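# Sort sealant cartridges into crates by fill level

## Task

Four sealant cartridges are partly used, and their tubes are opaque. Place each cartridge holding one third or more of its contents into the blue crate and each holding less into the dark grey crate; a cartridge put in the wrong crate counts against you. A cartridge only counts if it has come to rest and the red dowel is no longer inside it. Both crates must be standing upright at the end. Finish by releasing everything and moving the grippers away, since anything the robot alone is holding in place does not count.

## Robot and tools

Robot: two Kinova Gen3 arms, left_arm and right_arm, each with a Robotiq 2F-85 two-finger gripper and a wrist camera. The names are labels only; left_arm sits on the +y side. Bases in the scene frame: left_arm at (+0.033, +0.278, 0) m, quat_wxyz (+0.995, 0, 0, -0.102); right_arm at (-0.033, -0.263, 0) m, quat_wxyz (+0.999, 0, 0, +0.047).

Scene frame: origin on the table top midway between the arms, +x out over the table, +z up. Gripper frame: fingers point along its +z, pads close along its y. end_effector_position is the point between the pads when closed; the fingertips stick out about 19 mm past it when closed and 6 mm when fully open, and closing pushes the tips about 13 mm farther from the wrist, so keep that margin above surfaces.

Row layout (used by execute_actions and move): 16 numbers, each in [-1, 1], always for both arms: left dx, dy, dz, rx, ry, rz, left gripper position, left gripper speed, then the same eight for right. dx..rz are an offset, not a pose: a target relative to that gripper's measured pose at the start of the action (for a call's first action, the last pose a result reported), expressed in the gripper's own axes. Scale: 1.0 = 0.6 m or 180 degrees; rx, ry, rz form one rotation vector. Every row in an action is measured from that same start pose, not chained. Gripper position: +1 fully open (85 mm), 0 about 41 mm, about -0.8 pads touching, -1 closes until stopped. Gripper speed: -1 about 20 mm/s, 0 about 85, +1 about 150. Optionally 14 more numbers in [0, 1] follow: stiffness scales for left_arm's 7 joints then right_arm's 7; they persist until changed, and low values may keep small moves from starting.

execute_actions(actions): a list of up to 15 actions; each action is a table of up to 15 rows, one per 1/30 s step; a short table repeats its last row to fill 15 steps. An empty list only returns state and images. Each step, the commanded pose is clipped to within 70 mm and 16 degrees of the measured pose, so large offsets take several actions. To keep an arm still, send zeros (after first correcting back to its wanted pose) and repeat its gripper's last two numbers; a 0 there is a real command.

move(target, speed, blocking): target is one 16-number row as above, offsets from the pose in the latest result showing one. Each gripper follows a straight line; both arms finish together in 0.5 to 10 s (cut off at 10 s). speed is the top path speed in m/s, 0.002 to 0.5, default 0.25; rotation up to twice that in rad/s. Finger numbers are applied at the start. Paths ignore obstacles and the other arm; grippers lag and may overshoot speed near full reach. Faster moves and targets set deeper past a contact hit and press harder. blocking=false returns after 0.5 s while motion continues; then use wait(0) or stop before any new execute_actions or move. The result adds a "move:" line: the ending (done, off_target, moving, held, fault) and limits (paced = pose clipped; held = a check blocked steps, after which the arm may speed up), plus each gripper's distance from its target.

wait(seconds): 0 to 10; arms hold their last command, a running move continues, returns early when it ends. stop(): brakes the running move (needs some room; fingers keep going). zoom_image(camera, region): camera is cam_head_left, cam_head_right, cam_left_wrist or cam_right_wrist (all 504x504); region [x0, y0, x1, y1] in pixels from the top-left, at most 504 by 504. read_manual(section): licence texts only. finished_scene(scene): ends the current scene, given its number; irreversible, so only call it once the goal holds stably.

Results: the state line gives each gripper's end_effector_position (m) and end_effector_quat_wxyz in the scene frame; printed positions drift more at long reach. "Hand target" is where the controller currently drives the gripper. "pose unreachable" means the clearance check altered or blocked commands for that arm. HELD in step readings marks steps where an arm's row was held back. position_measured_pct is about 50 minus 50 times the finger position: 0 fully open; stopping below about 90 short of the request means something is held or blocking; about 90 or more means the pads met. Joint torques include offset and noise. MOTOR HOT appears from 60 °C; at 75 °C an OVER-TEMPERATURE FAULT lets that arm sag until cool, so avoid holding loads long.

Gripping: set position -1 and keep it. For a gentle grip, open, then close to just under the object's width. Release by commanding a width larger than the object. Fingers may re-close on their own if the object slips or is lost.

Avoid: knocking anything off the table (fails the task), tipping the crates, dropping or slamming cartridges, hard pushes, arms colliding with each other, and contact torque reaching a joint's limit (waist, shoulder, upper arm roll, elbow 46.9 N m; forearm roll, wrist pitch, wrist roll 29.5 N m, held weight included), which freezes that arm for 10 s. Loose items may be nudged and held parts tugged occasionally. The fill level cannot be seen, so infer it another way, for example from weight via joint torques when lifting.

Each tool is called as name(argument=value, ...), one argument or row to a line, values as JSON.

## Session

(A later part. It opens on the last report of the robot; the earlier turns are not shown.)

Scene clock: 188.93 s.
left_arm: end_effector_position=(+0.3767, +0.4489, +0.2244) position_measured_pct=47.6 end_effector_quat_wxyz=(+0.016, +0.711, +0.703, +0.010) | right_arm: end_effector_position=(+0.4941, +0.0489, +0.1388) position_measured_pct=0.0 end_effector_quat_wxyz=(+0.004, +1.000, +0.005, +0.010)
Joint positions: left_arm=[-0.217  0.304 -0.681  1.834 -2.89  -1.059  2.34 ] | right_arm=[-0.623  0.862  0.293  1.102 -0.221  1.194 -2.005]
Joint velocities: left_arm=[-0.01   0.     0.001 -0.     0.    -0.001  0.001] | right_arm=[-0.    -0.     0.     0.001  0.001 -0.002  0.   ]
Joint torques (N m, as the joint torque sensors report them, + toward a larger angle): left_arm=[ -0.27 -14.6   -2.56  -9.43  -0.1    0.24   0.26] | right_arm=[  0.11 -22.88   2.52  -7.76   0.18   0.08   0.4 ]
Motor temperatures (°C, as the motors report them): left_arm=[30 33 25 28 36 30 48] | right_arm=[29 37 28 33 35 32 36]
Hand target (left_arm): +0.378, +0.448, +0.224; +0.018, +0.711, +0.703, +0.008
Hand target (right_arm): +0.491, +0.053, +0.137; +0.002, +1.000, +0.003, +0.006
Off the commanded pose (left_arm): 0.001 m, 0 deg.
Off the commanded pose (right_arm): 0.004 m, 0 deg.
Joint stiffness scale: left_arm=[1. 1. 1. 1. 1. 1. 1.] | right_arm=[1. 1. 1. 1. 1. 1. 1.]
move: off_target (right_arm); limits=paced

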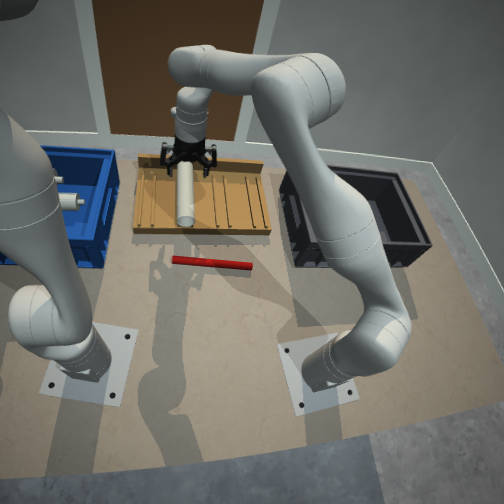

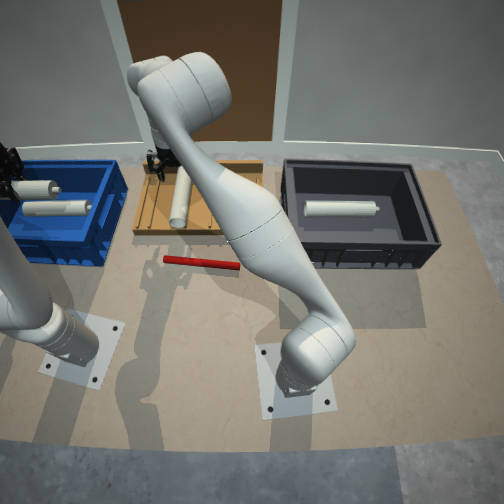

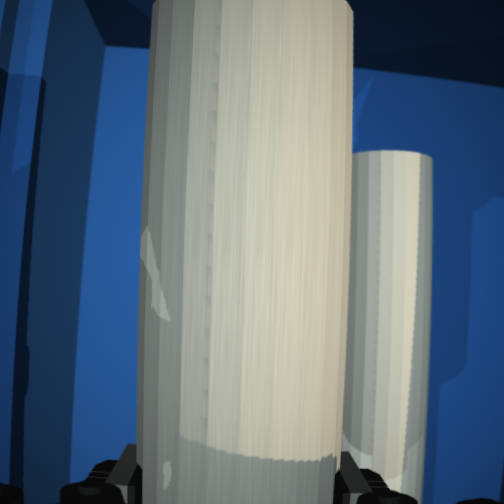

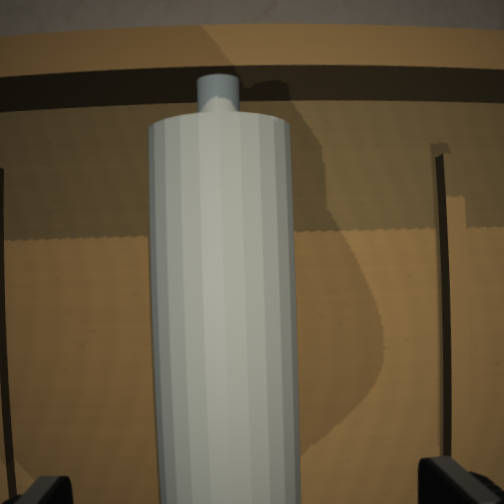

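move(
  target=[0, 0, 0.273, 0, 0, 0, -1, 0.5, 0, -0.009, 0.135, 0, 0, 0, 1, 0.5],
  speed=0.2,
)

execute_actions(
  actions=[
    [[0,0,0,0,0,0,0.4,0.5,0,0,0,0,0,0,-1,0.5]],
    [[0,0,0,0,0,0,0.4,0.5,0,0,0,0,0,0,-1,0.5]],
  ],
)

move(
  target=[0, 0, -0.33, 0, 0, 0, 0.4, 0.5, 0, 0, -0.28, 0, 0, 0, -1, 0.5],
  speed=0.25,
)

Scene clock: 200.17 s.
left_arm: end_effector_position=(+0.3827, +0.4493, +0.0632) position_measured_pct=47.6 end_effector_quat_wxyz=(+0.014, +0.711, +0.703, +0.011) | right_arm: end_effector_position=(+0.4967, +0.0525, +0.0607) position_measured_pct=0.0 end_effector_quat_wxyz=(+0.007, +1.000, +0.006, +0.012)
Joint positions: left_arm=[-0.362  0.598 -0.527  2.045 -2.58  -0.612  2.058] | right_arm=[-0.619  0.96   0.263  1.165 -0.222  1.031 -2.005]
Joint velocities: left_arm=[-0.009  0.003  0.005  0.     0.     0.003  0.   ] | right_arm=[ 0.001  0.001 -0.001 -0.001  0.001  0.001 -0.   ]
Joint torques (N m, as the joint torque sensors report them, + toward a larger angle): left_arm=[ -0.38 -16.98  -2.82  -5.52  -0.11   0.18   0.19] | right_arm=[  0.17 -23.43   2.24  -7.98   0.24  -0.16   0.23]
Motor temperatures (°C, as the motors report them): left_arm=[30 33 25 28 36 30 48] | right_arm=[29 37 28 33 35 32 36]
Hand target (left_arm): +0.383, +0.448, +0.061; +0.015, +0.710, +0.704, +0.011
Hand target (right_arm): +0.495, +0.054, +0.058; +0.004, +1.000, +0.005, +0.010
Off the commanded pose (left_arm): 0.003 m, 0 deg.
Off the commanded pose (right_arm): 0.003 m, 0 deg.
Joint stiffness scale: left_arm=[1. 1. 1. 1. 1. 1. 1.] | right_arm=[1. 1. 1. 1. 1. 1. 1.]
move: done

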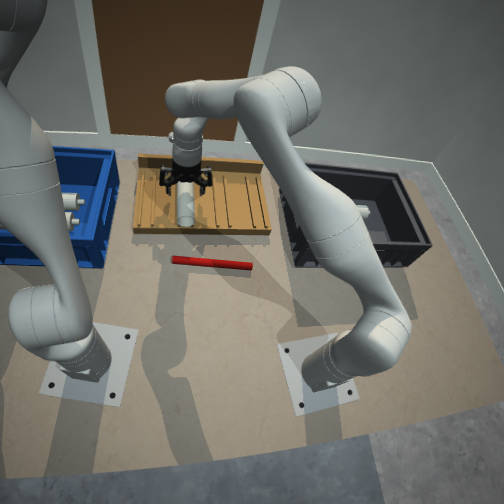

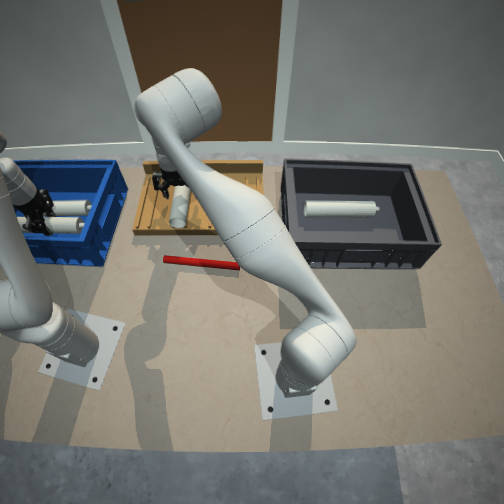

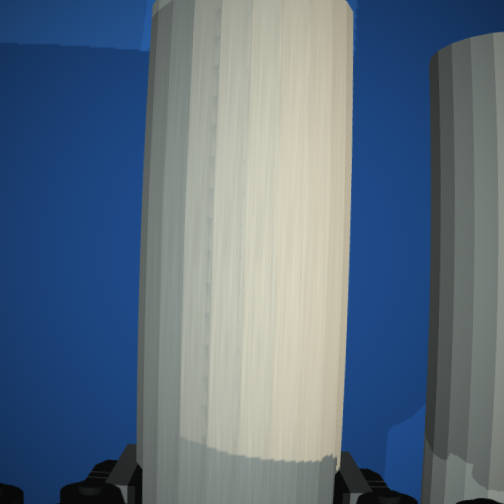

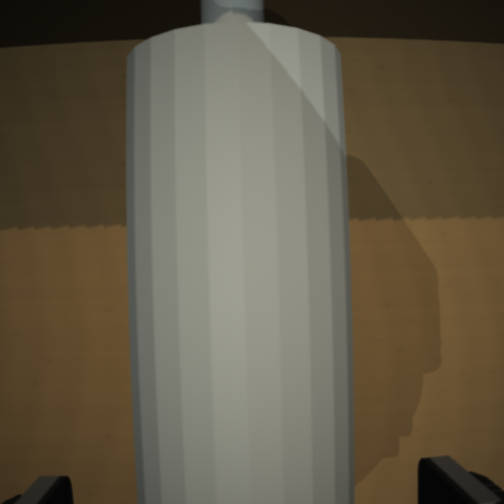

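Scene clock: 201.17 s.
left_arm: end_effector_position=(+0.3827, +0.4493, +0.0632) position_measured_pct=29.8 end_effector_quat_wxyz=(+0.014, +0.711, +0.703, +0.011) | right_arm: end_effector_position=(+0.4969, +0.0527, +0.0614) position_measured_pct=46.0 end_effector_quat_wxyz=(+0.006, +1.000, +0.006, +0.013)
Joint positions: left_arm=[-0.362  0.598 -0.527  2.045 -2.58  -0.612  2.058] | right_arm=[-0.619  0.958  0.263  1.165 -0.222  1.031 -2.005]
Joint velocities: left_arm=[ 0.    -0.001  0.001 -0.    -0.     0.    -0.   ] | right_arm=[ 0.     0.     0.    -0.002 -0.     0.002  0.001]
Joint torques (N m, as the joint torque sensors report them, + toward a larger angle): left_arm=[ -0.1  -15.49  -2.8   -4.83   0.05   0.13   0.18] | right_arm=[  0.67 -21.05   2.77  -7.08   0.59   0.18   0.35]
Motor temperatures (°C, as the motors report them): left_arm=[30 33 25 28 36 30 48] | right_arm=[29 37 28 33 35 32 36]
Hand target (left_arm): +0.383, +0.449, +0.063; +0.014, +0.711, +0.703, +0.011
Hand target (right_arm): +0.497, +0.053, +0.061; +0.006, +1.000, +0.006, +0.013
Off the commanded pose (left_arm): 0.000 m, 0 deg.
Off the commanded pose (right_arm): 0.000 m, 0 deg.
Joint stiffness scale: left_arm=[1. 1. 1. 1. 1. 1. 1.] | right_arm=[1. 1. 1. 1. 1. 1. 1.]
Step readings (end_effector_position; steps 1 to 15: 1st action; 16 to 30: 2nd action):
0: left_arm (+0.3827, +0.4493, +0.0632) | right_arm (+0.4967, +0.0525, +0.0607)
1: left_arm (+0.3827, +0.4493, +0.0632) | right_arm (+0.4967, +0.0525, +0.0607)
2: left_arm (+0.3827, +0.4493, +0.0632) | right_arm (+0.4967, +0.0525, +0.0607)
4: left_arm (+0.3827, +0.4493, +0.0632) | right_arm (+0.4967, +0.0525, +0.0607)
8: left_arm (+0.3827, +0.4493, +0.0632) | right_arm (+0.4967, +0.0525, +0.0607)
15: left_arm (+0.3827, +0.4493, +0.0632) | right_arm (+0.4969, +0.0526, +0.0614)
16: left_arm (+0.3827, +0.4493, +0.0632) | right_arm (+0.4969, +0.0527, +0.0614)
17: left_arm (+0.3827, +0.4493, +0.0632) | right_arm (+0.4969, +0.0527, +0.0614)
19: left_arm (+0.3827, +0.4493, +0.0632) | right_arm (+0.4969, +0.0527, +0.0614)
23: left_arm (+0.3827, +0.4493, +0.0632) | right_arm (+0.4969, +0.0527, +0.0614)
30: end_effector_position above

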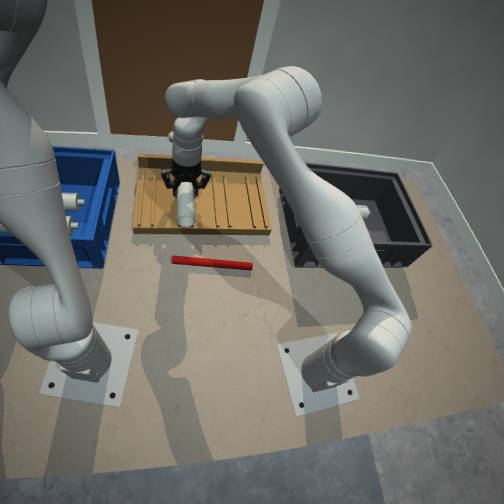

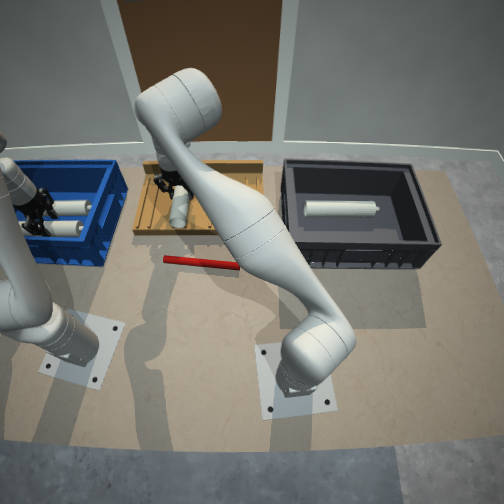

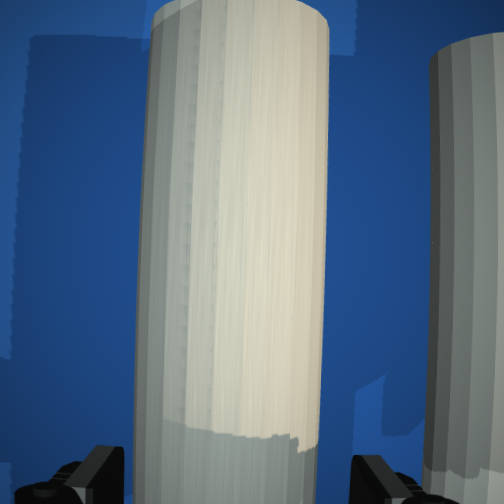

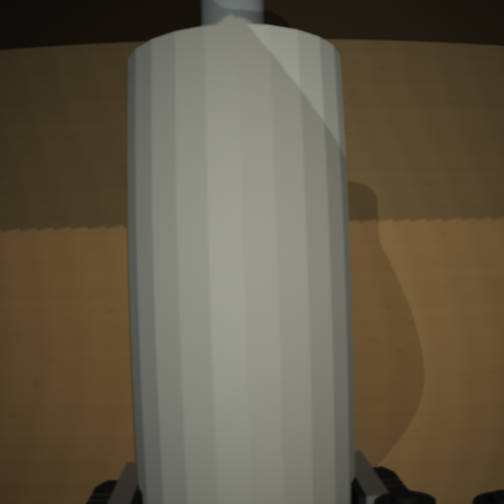

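Scene clock: 202.50 s.
left_arm: end_effector_position=(+0.3772, +0.4485, +0.2585) position_measured_pct=29.8 end_effector_quat_wxyz=(+0.018, +0.712, +0.702, +0.010) | right_arm: end_effector_position=(+0.4924, +0.0564, +0.2266) position_measured_pct=46.0 end_effector_quat_wxyz=(+0.003, +1.000, +0.008, +0.010)
Joint positions: left_arm=[-0.204  0.262 -0.687  1.763 -2.926 -1.159  2.376] | right_arm=[-0.628  0.805  0.313  0.927 -0.21   1.423 -2.028]
Joint velocities: left_arm=[ 0.002 -0.003  0.001 -0.001  0.    -0.001 -0.   ] | right_arm=[ 0.     0.     0.002 -0.001 -0.     0.     0.001]
Joint torques (N m, as the joint torque sensors report them, + toward a larger angle): left_arm=[ -0.43 -12.15  -2.    -8.79  -0.19   0.2    0.15] | right_arm=[ -0.01 -22.92   2.02  -9.08   0.21   0.08   0.24]
Motor temperatures (°C, as the motors report them): left_arm=[30 33 25 28 36 30 48] | right_arm=[29 37 28 33 35 32 36]
Hand target (left_arm): +0.376, +0.450, +0.261; +0.015, +0.711, +0.703, +0.011
Hand target (right_arm): +0.493, +0.055, +0.229; +0.006, +1.000, +0.006, +0.013
Off the commanded pose (left_arm): 0.004 m, 0 deg.
Off the commanded pose (right_arm): 0.003 m, 0 deg.
Joint stiffness scale: left_arm=[1. 1. 1. 1. 1. 1. 1.] | right_arm=[1. 1. 1. 1. 1. 1. 1.]
move: off_target (left_arm)

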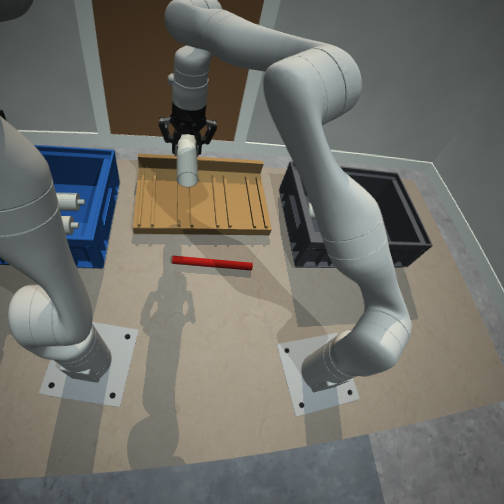

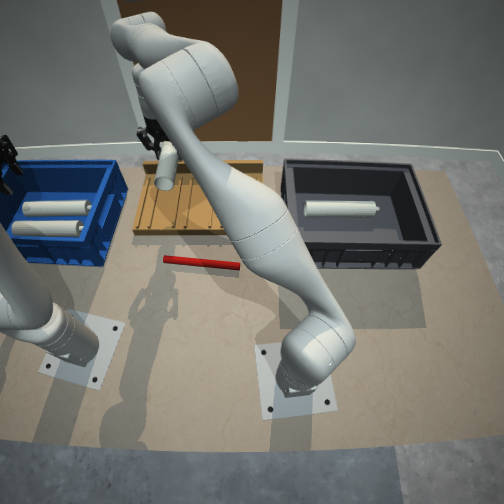

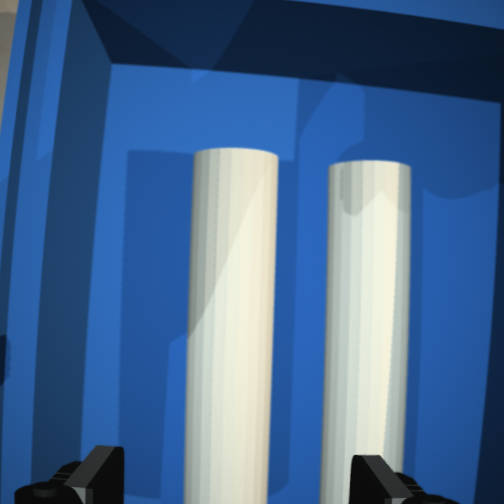

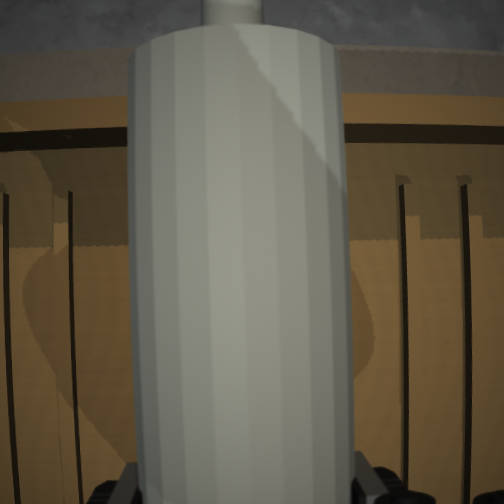

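move(
  target=[0, 0, 0, 0, 0, 0, 0.4, 0.5, -0.208, 0.843, -0.008, 0, 0, 0.5, -1, 0.5],
  speed=0.4,
)

Scene clock: 210.90 s.
left_arm: end_effector_position=(+0.3773, +0.4484, +0.2586) position_measured_pct=29.8 end_effector_quat_wxyz=(+0.018, +0.712, +0.702, +0.010) | right_arm: end_effector_position=(+0.3753, -0.4539, +0.2342) position_measured_pct=46.0 end_effector_quat_wxyz=(-0.001, +0.716, -0.698, +0.013)
Joint positions: left_arm=[-0.203  0.261 -0.687  1.763 -2.926 -1.159  2.376] | right_arm=[-0.086  0.484  0.841  1.638 -0.384  1.165 -2.369]
Joint velocities: left_arm=[0.    0.    0.001 0.    0.    0.    0.   ] | right_arm=[ 0.006  0.001  0.     0.    -0.     0.     0.002]
Joint torques (N m, as the joint torque sensors report them, + toward a larger angle): left_arm=[ -0.03 -12.52  -1.93  -8.52  -0.08  -0.07   0.  ] | right_arm=[ -0.04 -13.84   3.84  -7.99   0.57  -0.1   -0.01]
Motor temperatures (°C, as the motors report them): left_arm=[30 33 25 28 36 30 48] | right_arm=[29 37 28 33 35 32 36]
Hand target (left_arm): +0.377, +0.448, +0.258; +0.018, +0.712, +0.702, +0.010
Hand target (right_arm): +0.376, -0.453, +0.234; -0.003, +0.713, -0.701, +0.011
Off the commanded pose (left_arm): 0.000 m, 0 deg.
Off the commanded pose (right_arm): 0.003 m, 1 deg.
Joint stiffness scale: left_arm=[1. 1. 1. 1. 1. 1. 1.] | right_arm=[1. 1. 1. 1. 1. 1. 1.]
move: done

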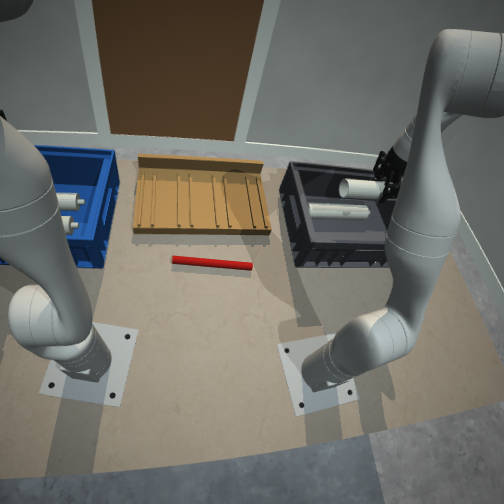

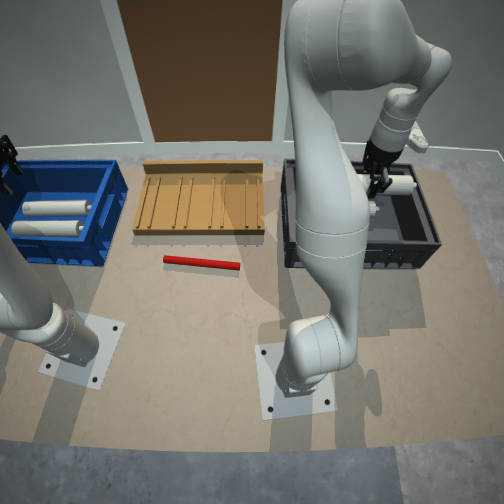

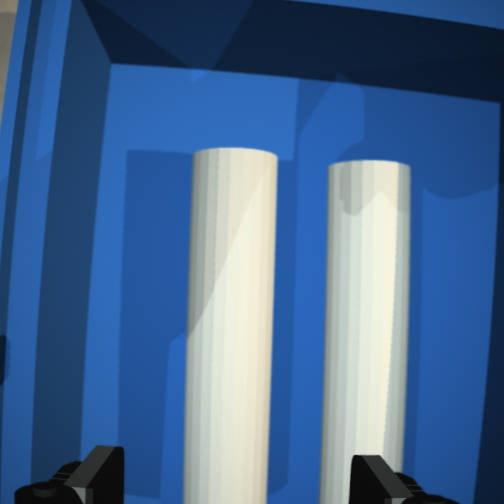

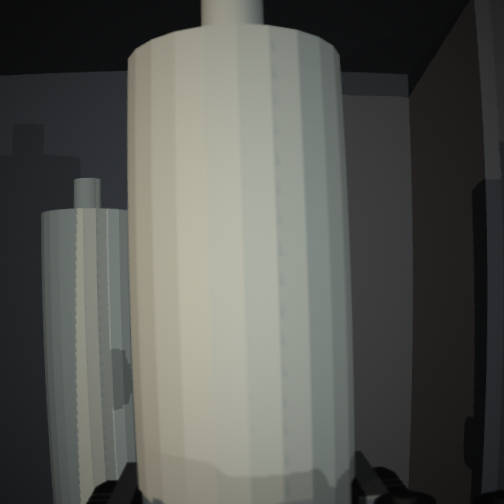

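Clear room on both sides. Lower, release, retreat.

move(
  target=[0, 0, 0, 0, 0, 0, 0.4, 0.5, 0, 0, 0.292, 0, 0, 0, -1, 0.5],
  speed=0.2,
)

execute_actions(
  actions=[
    [[0,0,0,0,0,0,0.4,0.5,0,0,0,0,0,0,0.4,0.5]],
    [[0,0,0,0,0,0,0.4,0.5,0,0,0,0,0,0,0.4,0.5]],
  ],
)

move(
  target=[0, 0, 0, 0, 0, 0, 0.4, 0.5, 0, 0, -0.35, 0, 0, 0, 0.4, 0.5],
  speed=0.25,
)

Scene clock: 220.13 s.
left_arm: end_effector_position=(+0.3773, +0.4484, +0.2586) position_measured_pct=29.8 end_effector_quat_wxyz=(+0.018, +0.712, +0.702, +0.010) | right_arm: end_effector_position=(+0.3789, -0.4574, +0.0614) position_measured_pct=46.0 end_effector_quat_wxyz=(+0.000, +0.716, -0.698, +0.014)
Joint positions: left_arm=[-0.203  0.261 -0.687  1.763 -2.926 -1.159  2.376] | right_arm=[ 0.059  0.74   0.635  1.85  -0.626  0.731 -2.169]
Joint velocities: left_arm=[ 0.    -0.     0.002  0.     0.     0.    -0.   ] | right_arm=[ 0.008  0.001 -0.006 -0.     0.001 -0.002 -0.   ]
Joint torques (N m, as the joint torque sensors report them, + toward a larger angle): left_arm=[ -0.19 -12.36  -1.88  -8.54  -0.31   0.21   0.07] | right_arm=[  0.72 -17.16   4.09  -5.32   0.07   0.15   0.37]
Motor temperatures (°C, as the motors report them): left_arm=[30 33 25 28 36 30 48] | right_arm=[29 37 28 33 35 32 36]
Hand target (left_arm): +0.377, +0.448, +0.259; +0.018, +0.712, +0.702, +0.010
Hand target (right_arm): +0.379, -0.457, +0.059; -0.000, +0.716, -0.698, +0.014
Off the commanded pose (left_arm): 0.000 m, 0 deg.
Off the commanded pose (right_arm): 0.002 m, 0 deg.
Joint stiffness scale: left_arm=[1. 1. 1. 1. 1. 1. 1.] | right_arm=[1. 1. 1. 1. 1. 1. 1.]
move: done

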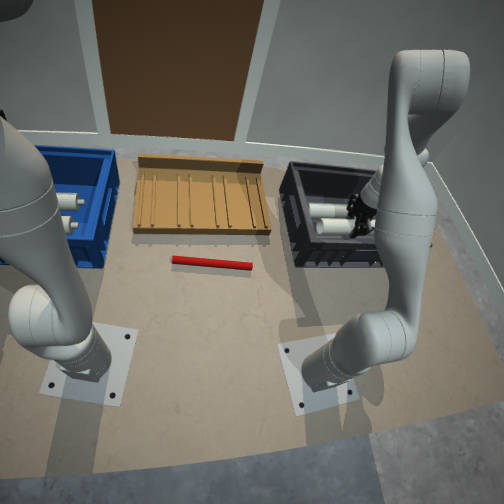

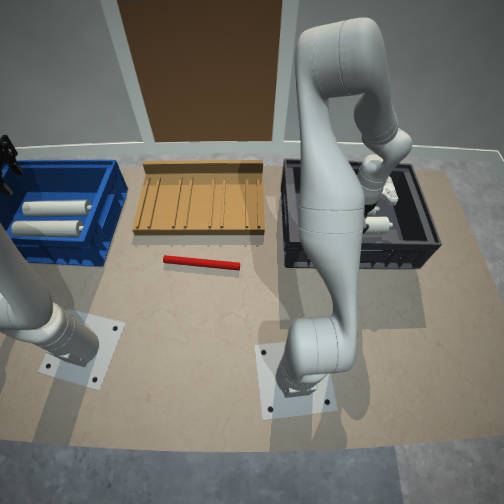

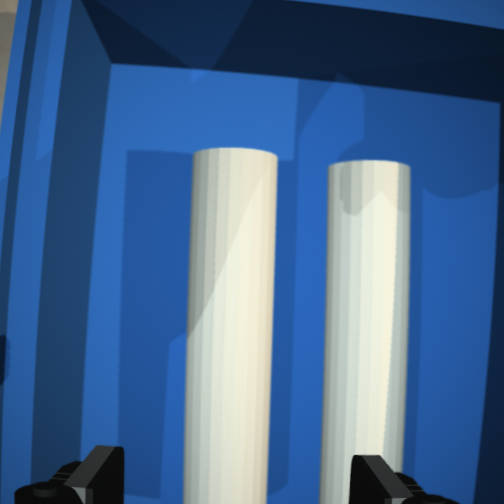

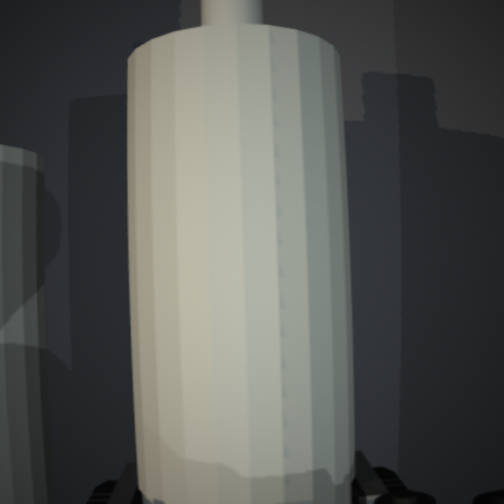

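Scene clock: 221.13 s.
left_arm: end_effector_position=(+0.3773, +0.4484, +0.2586) position_measured_pct=29.8 end_effector_quat_wxyz=(+0.018, +0.712, +0.702, +0.010) | right_arm: end_effector_position=(+0.3789, -0.4574, +0.0614) position_measured_pct=29.8 end_effector_quat_wxyz=(+0.000, +0.716, -0.698, +0.014)
Joint positions: left_arm=[-0.203  0.261 -0.687  1.763 -2.926 -1.159  2.376] | right_arm=[ 0.059  0.74   0.635  1.85  -0.626  0.731 -2.169]
Joint velocities: left_arm=[ 0.     0.001  0.001  0.     0.     0.    -0.001] | right_arm=[-0.001  0.001 -0.     0.     0.     0.002  0.   ]
Joint torques (N m, as the joint torque sensors report them, + toward a larger angle): left_arm=[ -0.4  -12.66  -2.02  -8.89  -0.15   0.16   0.05] | right_arm=[ -0.25 -16.48   4.29  -4.99  -0.16  -0.07   0.4 ]
Motor temperatures (°C, as the motors report them): left_arm=[30 33 25 28 36 30 48] | right_arm=[29 37 28 33 35 32 36]
Hand target (left_arm): +0.377, +0.448, +0.259; +0.018, +0.712, +0.702, +0.010
Hand target (right_arm): +0.379, -0.457, +0.061; +0.000, +0.716, -0.698, +0.014
Off the commanded pose (left_arm): 0.000 m, 0 deg.
Off the commanded pose (right_arm): 0.000 m, 0 deg.
Joint stiffness scale: left_arm=[1. 1. 1. 1. 1. 1. 1.] | right_arm=[1. 1. 1. 1. 1. 1. 1.]
Step readings (end_effector_position; steps 1 to 15: 1st action; 16 to 30: 2nd action):
0: left_arm (+0.3773, +0.4484, +0.2586) | right_arm (+0.3789, -0.4574, +0.0614)
1: left_arm (+0.3773, +0.4484, +0.2586) | right_arm (+0.3789, -0.4574, +0.0614)
2: left_arm (+0.3773, +0.4484, +0.2586) | right_arm (+0.3789, -0.4574, +0.0614)
4: left_arm (+0.3773, +0.4484, +0.2586) | right_arm (+0.3789, -0.4574, +0.0614)
8: left_arm (+0.3773, +0.4484, +0.2586) | right_arm (+0.3789, -0.4574, +0.0614)
15: left_arm (+0.3773, +0.4484, +0.2586) | right_arm (+0.3789, -0.4574, +0.0614)
16: left_arm (+0.3773, +0.4484, +0.2586) | right_arm (+0.3789, -0.4574, +0.0614)
17: left_arm (+0.3773, +0.4484, +0.2586) | right_arm (+0.3789, -0.4574, +0.0614)
19: left_arm (+0.3773, +0.4484, +0.2586) | right_arm (+0.3789, -0.4574, +0.0614)
23: left_arm (+0.3773, +0.4484, +0.2586) | right_arm (+0.3789, -0.4574, +0.0614)
30: end_effector_position above

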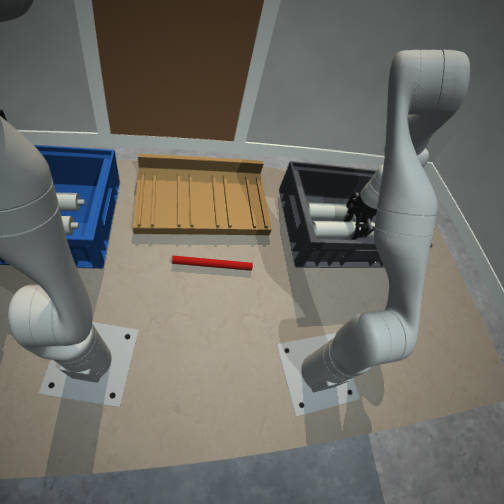

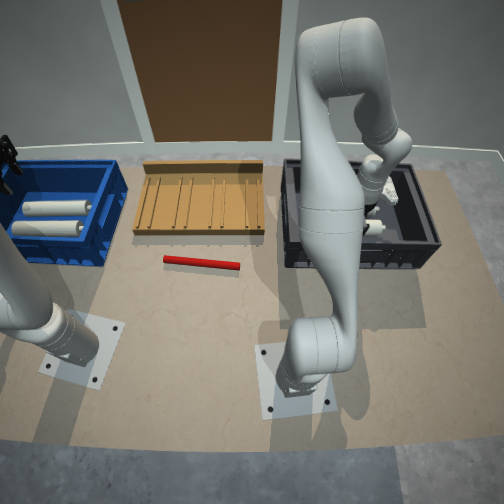

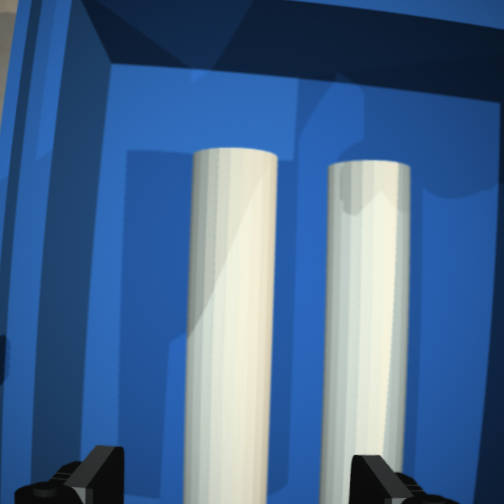

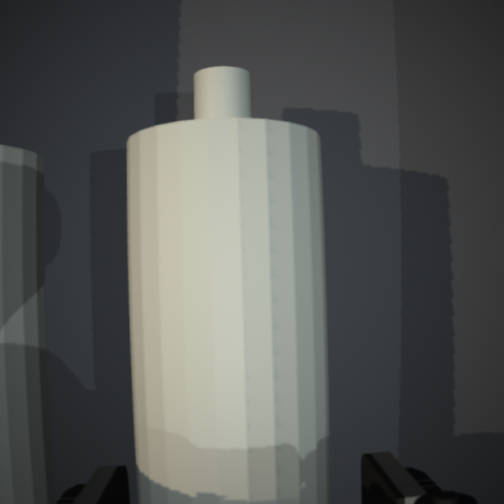

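Scene clock: 222.50 s.
left_arm: end_effector_position=(+0.3773, +0.4484, +0.2586) position_measured_pct=29.8 end_effector_quat_wxyz=(+0.018, +0.712, +0.702, +0.010) | right_arm: end_effector_position=(+0.3765, -0.4519, +0.2688) position_measured_pct=29.8 end_effector_quat_wxyz=(-0.003, +0.717, -0.697, +0.013)
Joint positions: left_arm=[-0.203  0.261 -0.687  1.763 -2.926 -1.159  2.376] | right_arm=[-0.099  0.449  0.856  1.566 -0.353  1.261 -2.398]
Joint velocities: left_arm=[ 0.     0.001  0.001  0.    -0.     0.    -0.001] | right_arm=[-0.006 -0.001  0.006 -0.002  0.     0.002 -0.002]
Joint torques (N m, as the joint torque sensors report them, + toward a larger angle): left_arm=[ -0.2  -12.21  -1.8   -8.85  -0.17   0.16   0.13] | right_arm=[  0.26 -13.76   4.19  -8.47  -0.11   0.06   0.2 ]
Motor temperatures (°C, as the motors report them): left_arm=[30 33 25 28 36 30 48] | right_arm=[29 37 28 33 35 32 36]
Hand target (left_arm): +0.377, +0.448, +0.259; +0.018, +0.712, +0.702, +0.010
Hand target (right_arm): +0.375, -0.453, +0.271; -0.000, +0.716, -0.698, +0.014
Off the commanded pose (left_arm): 0.000 m, 0 deg.
Off the commanded pose (right_arm): 0.003 m, 0 deg.
Joint stiffness scale: left_arm=[1. 1. 1. 1. 1. 1. 1.] | right_arm=[1. 1. 1. 1. 1. 1. 1.]
move: done

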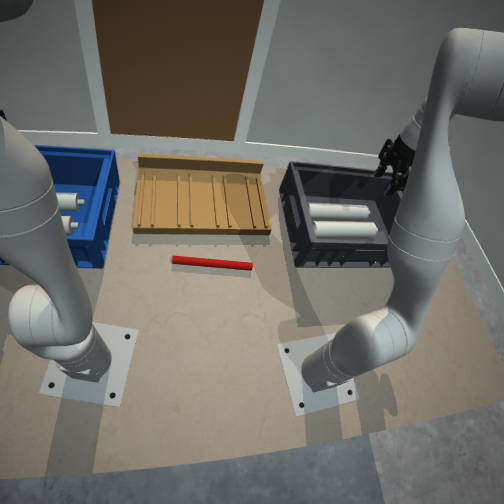

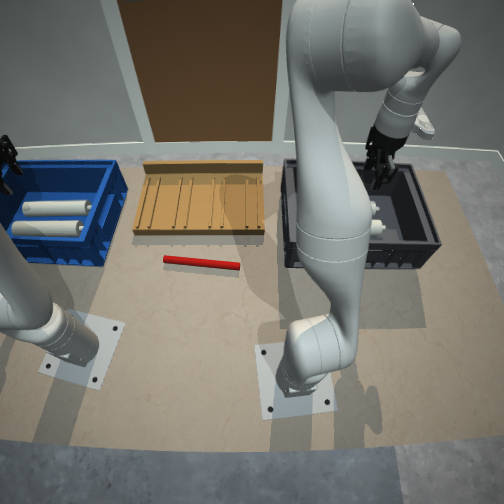

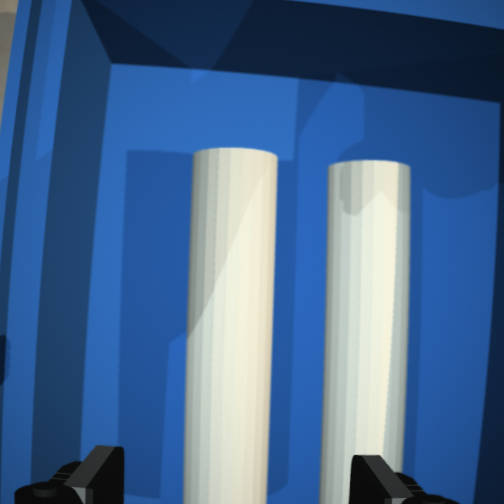

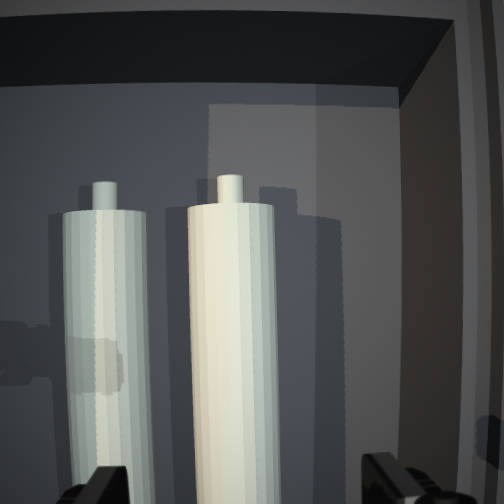

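execute_actions(
  actions=[],
)

Scene clock: 228.30 s.
left_arm: end_effector_position=(+0.3773, +0.4484, +0.2586) position_measured_pct=29.8 end_effector_quat_wxyz=(+0.018, +0.712, +0.702, +0.010) | right_arm: end_effector_position=(+0.3766, -0.4517, +0.2689) position_measured_pct=29.8 end_effector_quat_wxyz=(-0.003, +0.717, -0.696, +0.013)
Joint positions: left_arm=[-0.203  0.261 -0.687  1.763 -2.926 -1.159  2.376] | right_arm=[-0.099  0.449  0.856  1.566 -0.353  1.261 -2.398]
Joint velocities: left_arm=[-0.    -0.001 -0.001 -0.    -0.     0.     0.001] | right_arm=[ 0.    -0.002  0.    -0.001 -0.    -0.002 -0.   ]
Joint torques (N m, as the joint torque sensors report them, + toward a larger angle): left_arm=[ -0.3  -12.79  -2.02  -8.61   0.02   0.15   0.15] | right_arm=[  0.83 -13.48   3.78  -8.35   0.15   0.17   0.5 ]
Motor temperatures (°C, as the motors report them): left_arm=[30 33 25 28 36 30 48] | right_arm=[29 37 28 33 35 32 36]
Hand target (left_arm): +0.377, +0.448, +0.259; +0.018, +0.712, +0.702, +0.010
Hand target (right_arm): +0.375, -0.453, +0.271; -0.000, +0.716, -0.698, +0.014
Off the commanded pose (left_arm): 0.000 m, 0 deg.
Off the commanded pose (right_arm): 0.003 m, 0 deg.
Joint stiffness scale: left_arm=[1. 1. 1. 1. 1. 1. 1.] | right_arm=[1. 1. 1. 1. 1. 1. 1.]

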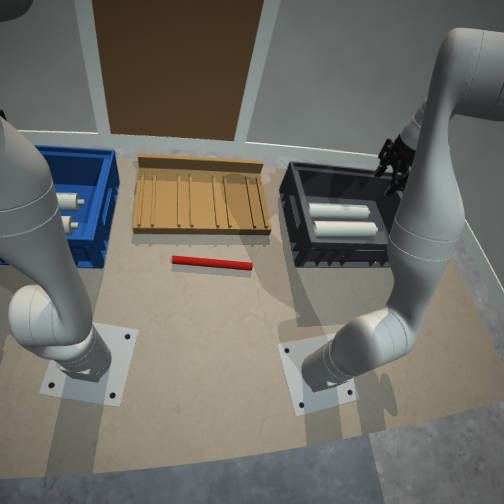

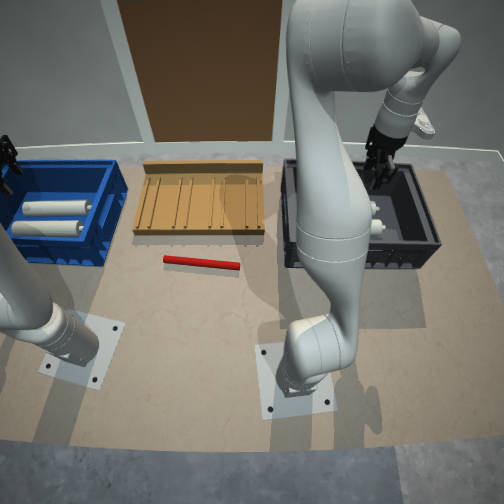

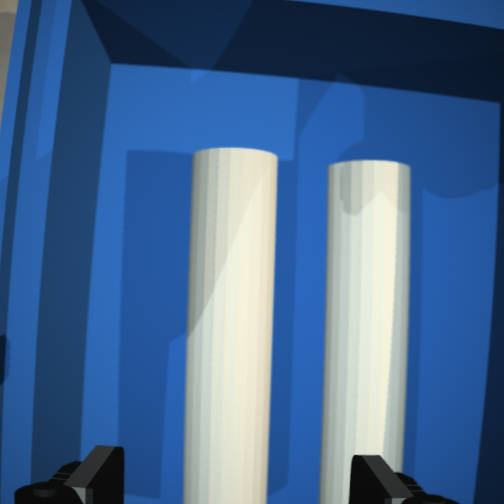

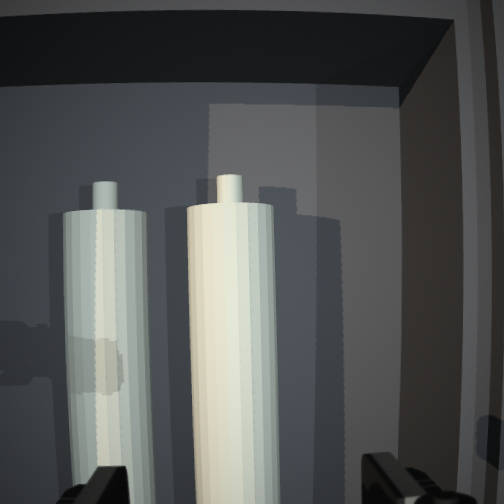

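finished_scene(
  scene=2,
)

The scene is finished: the task was done.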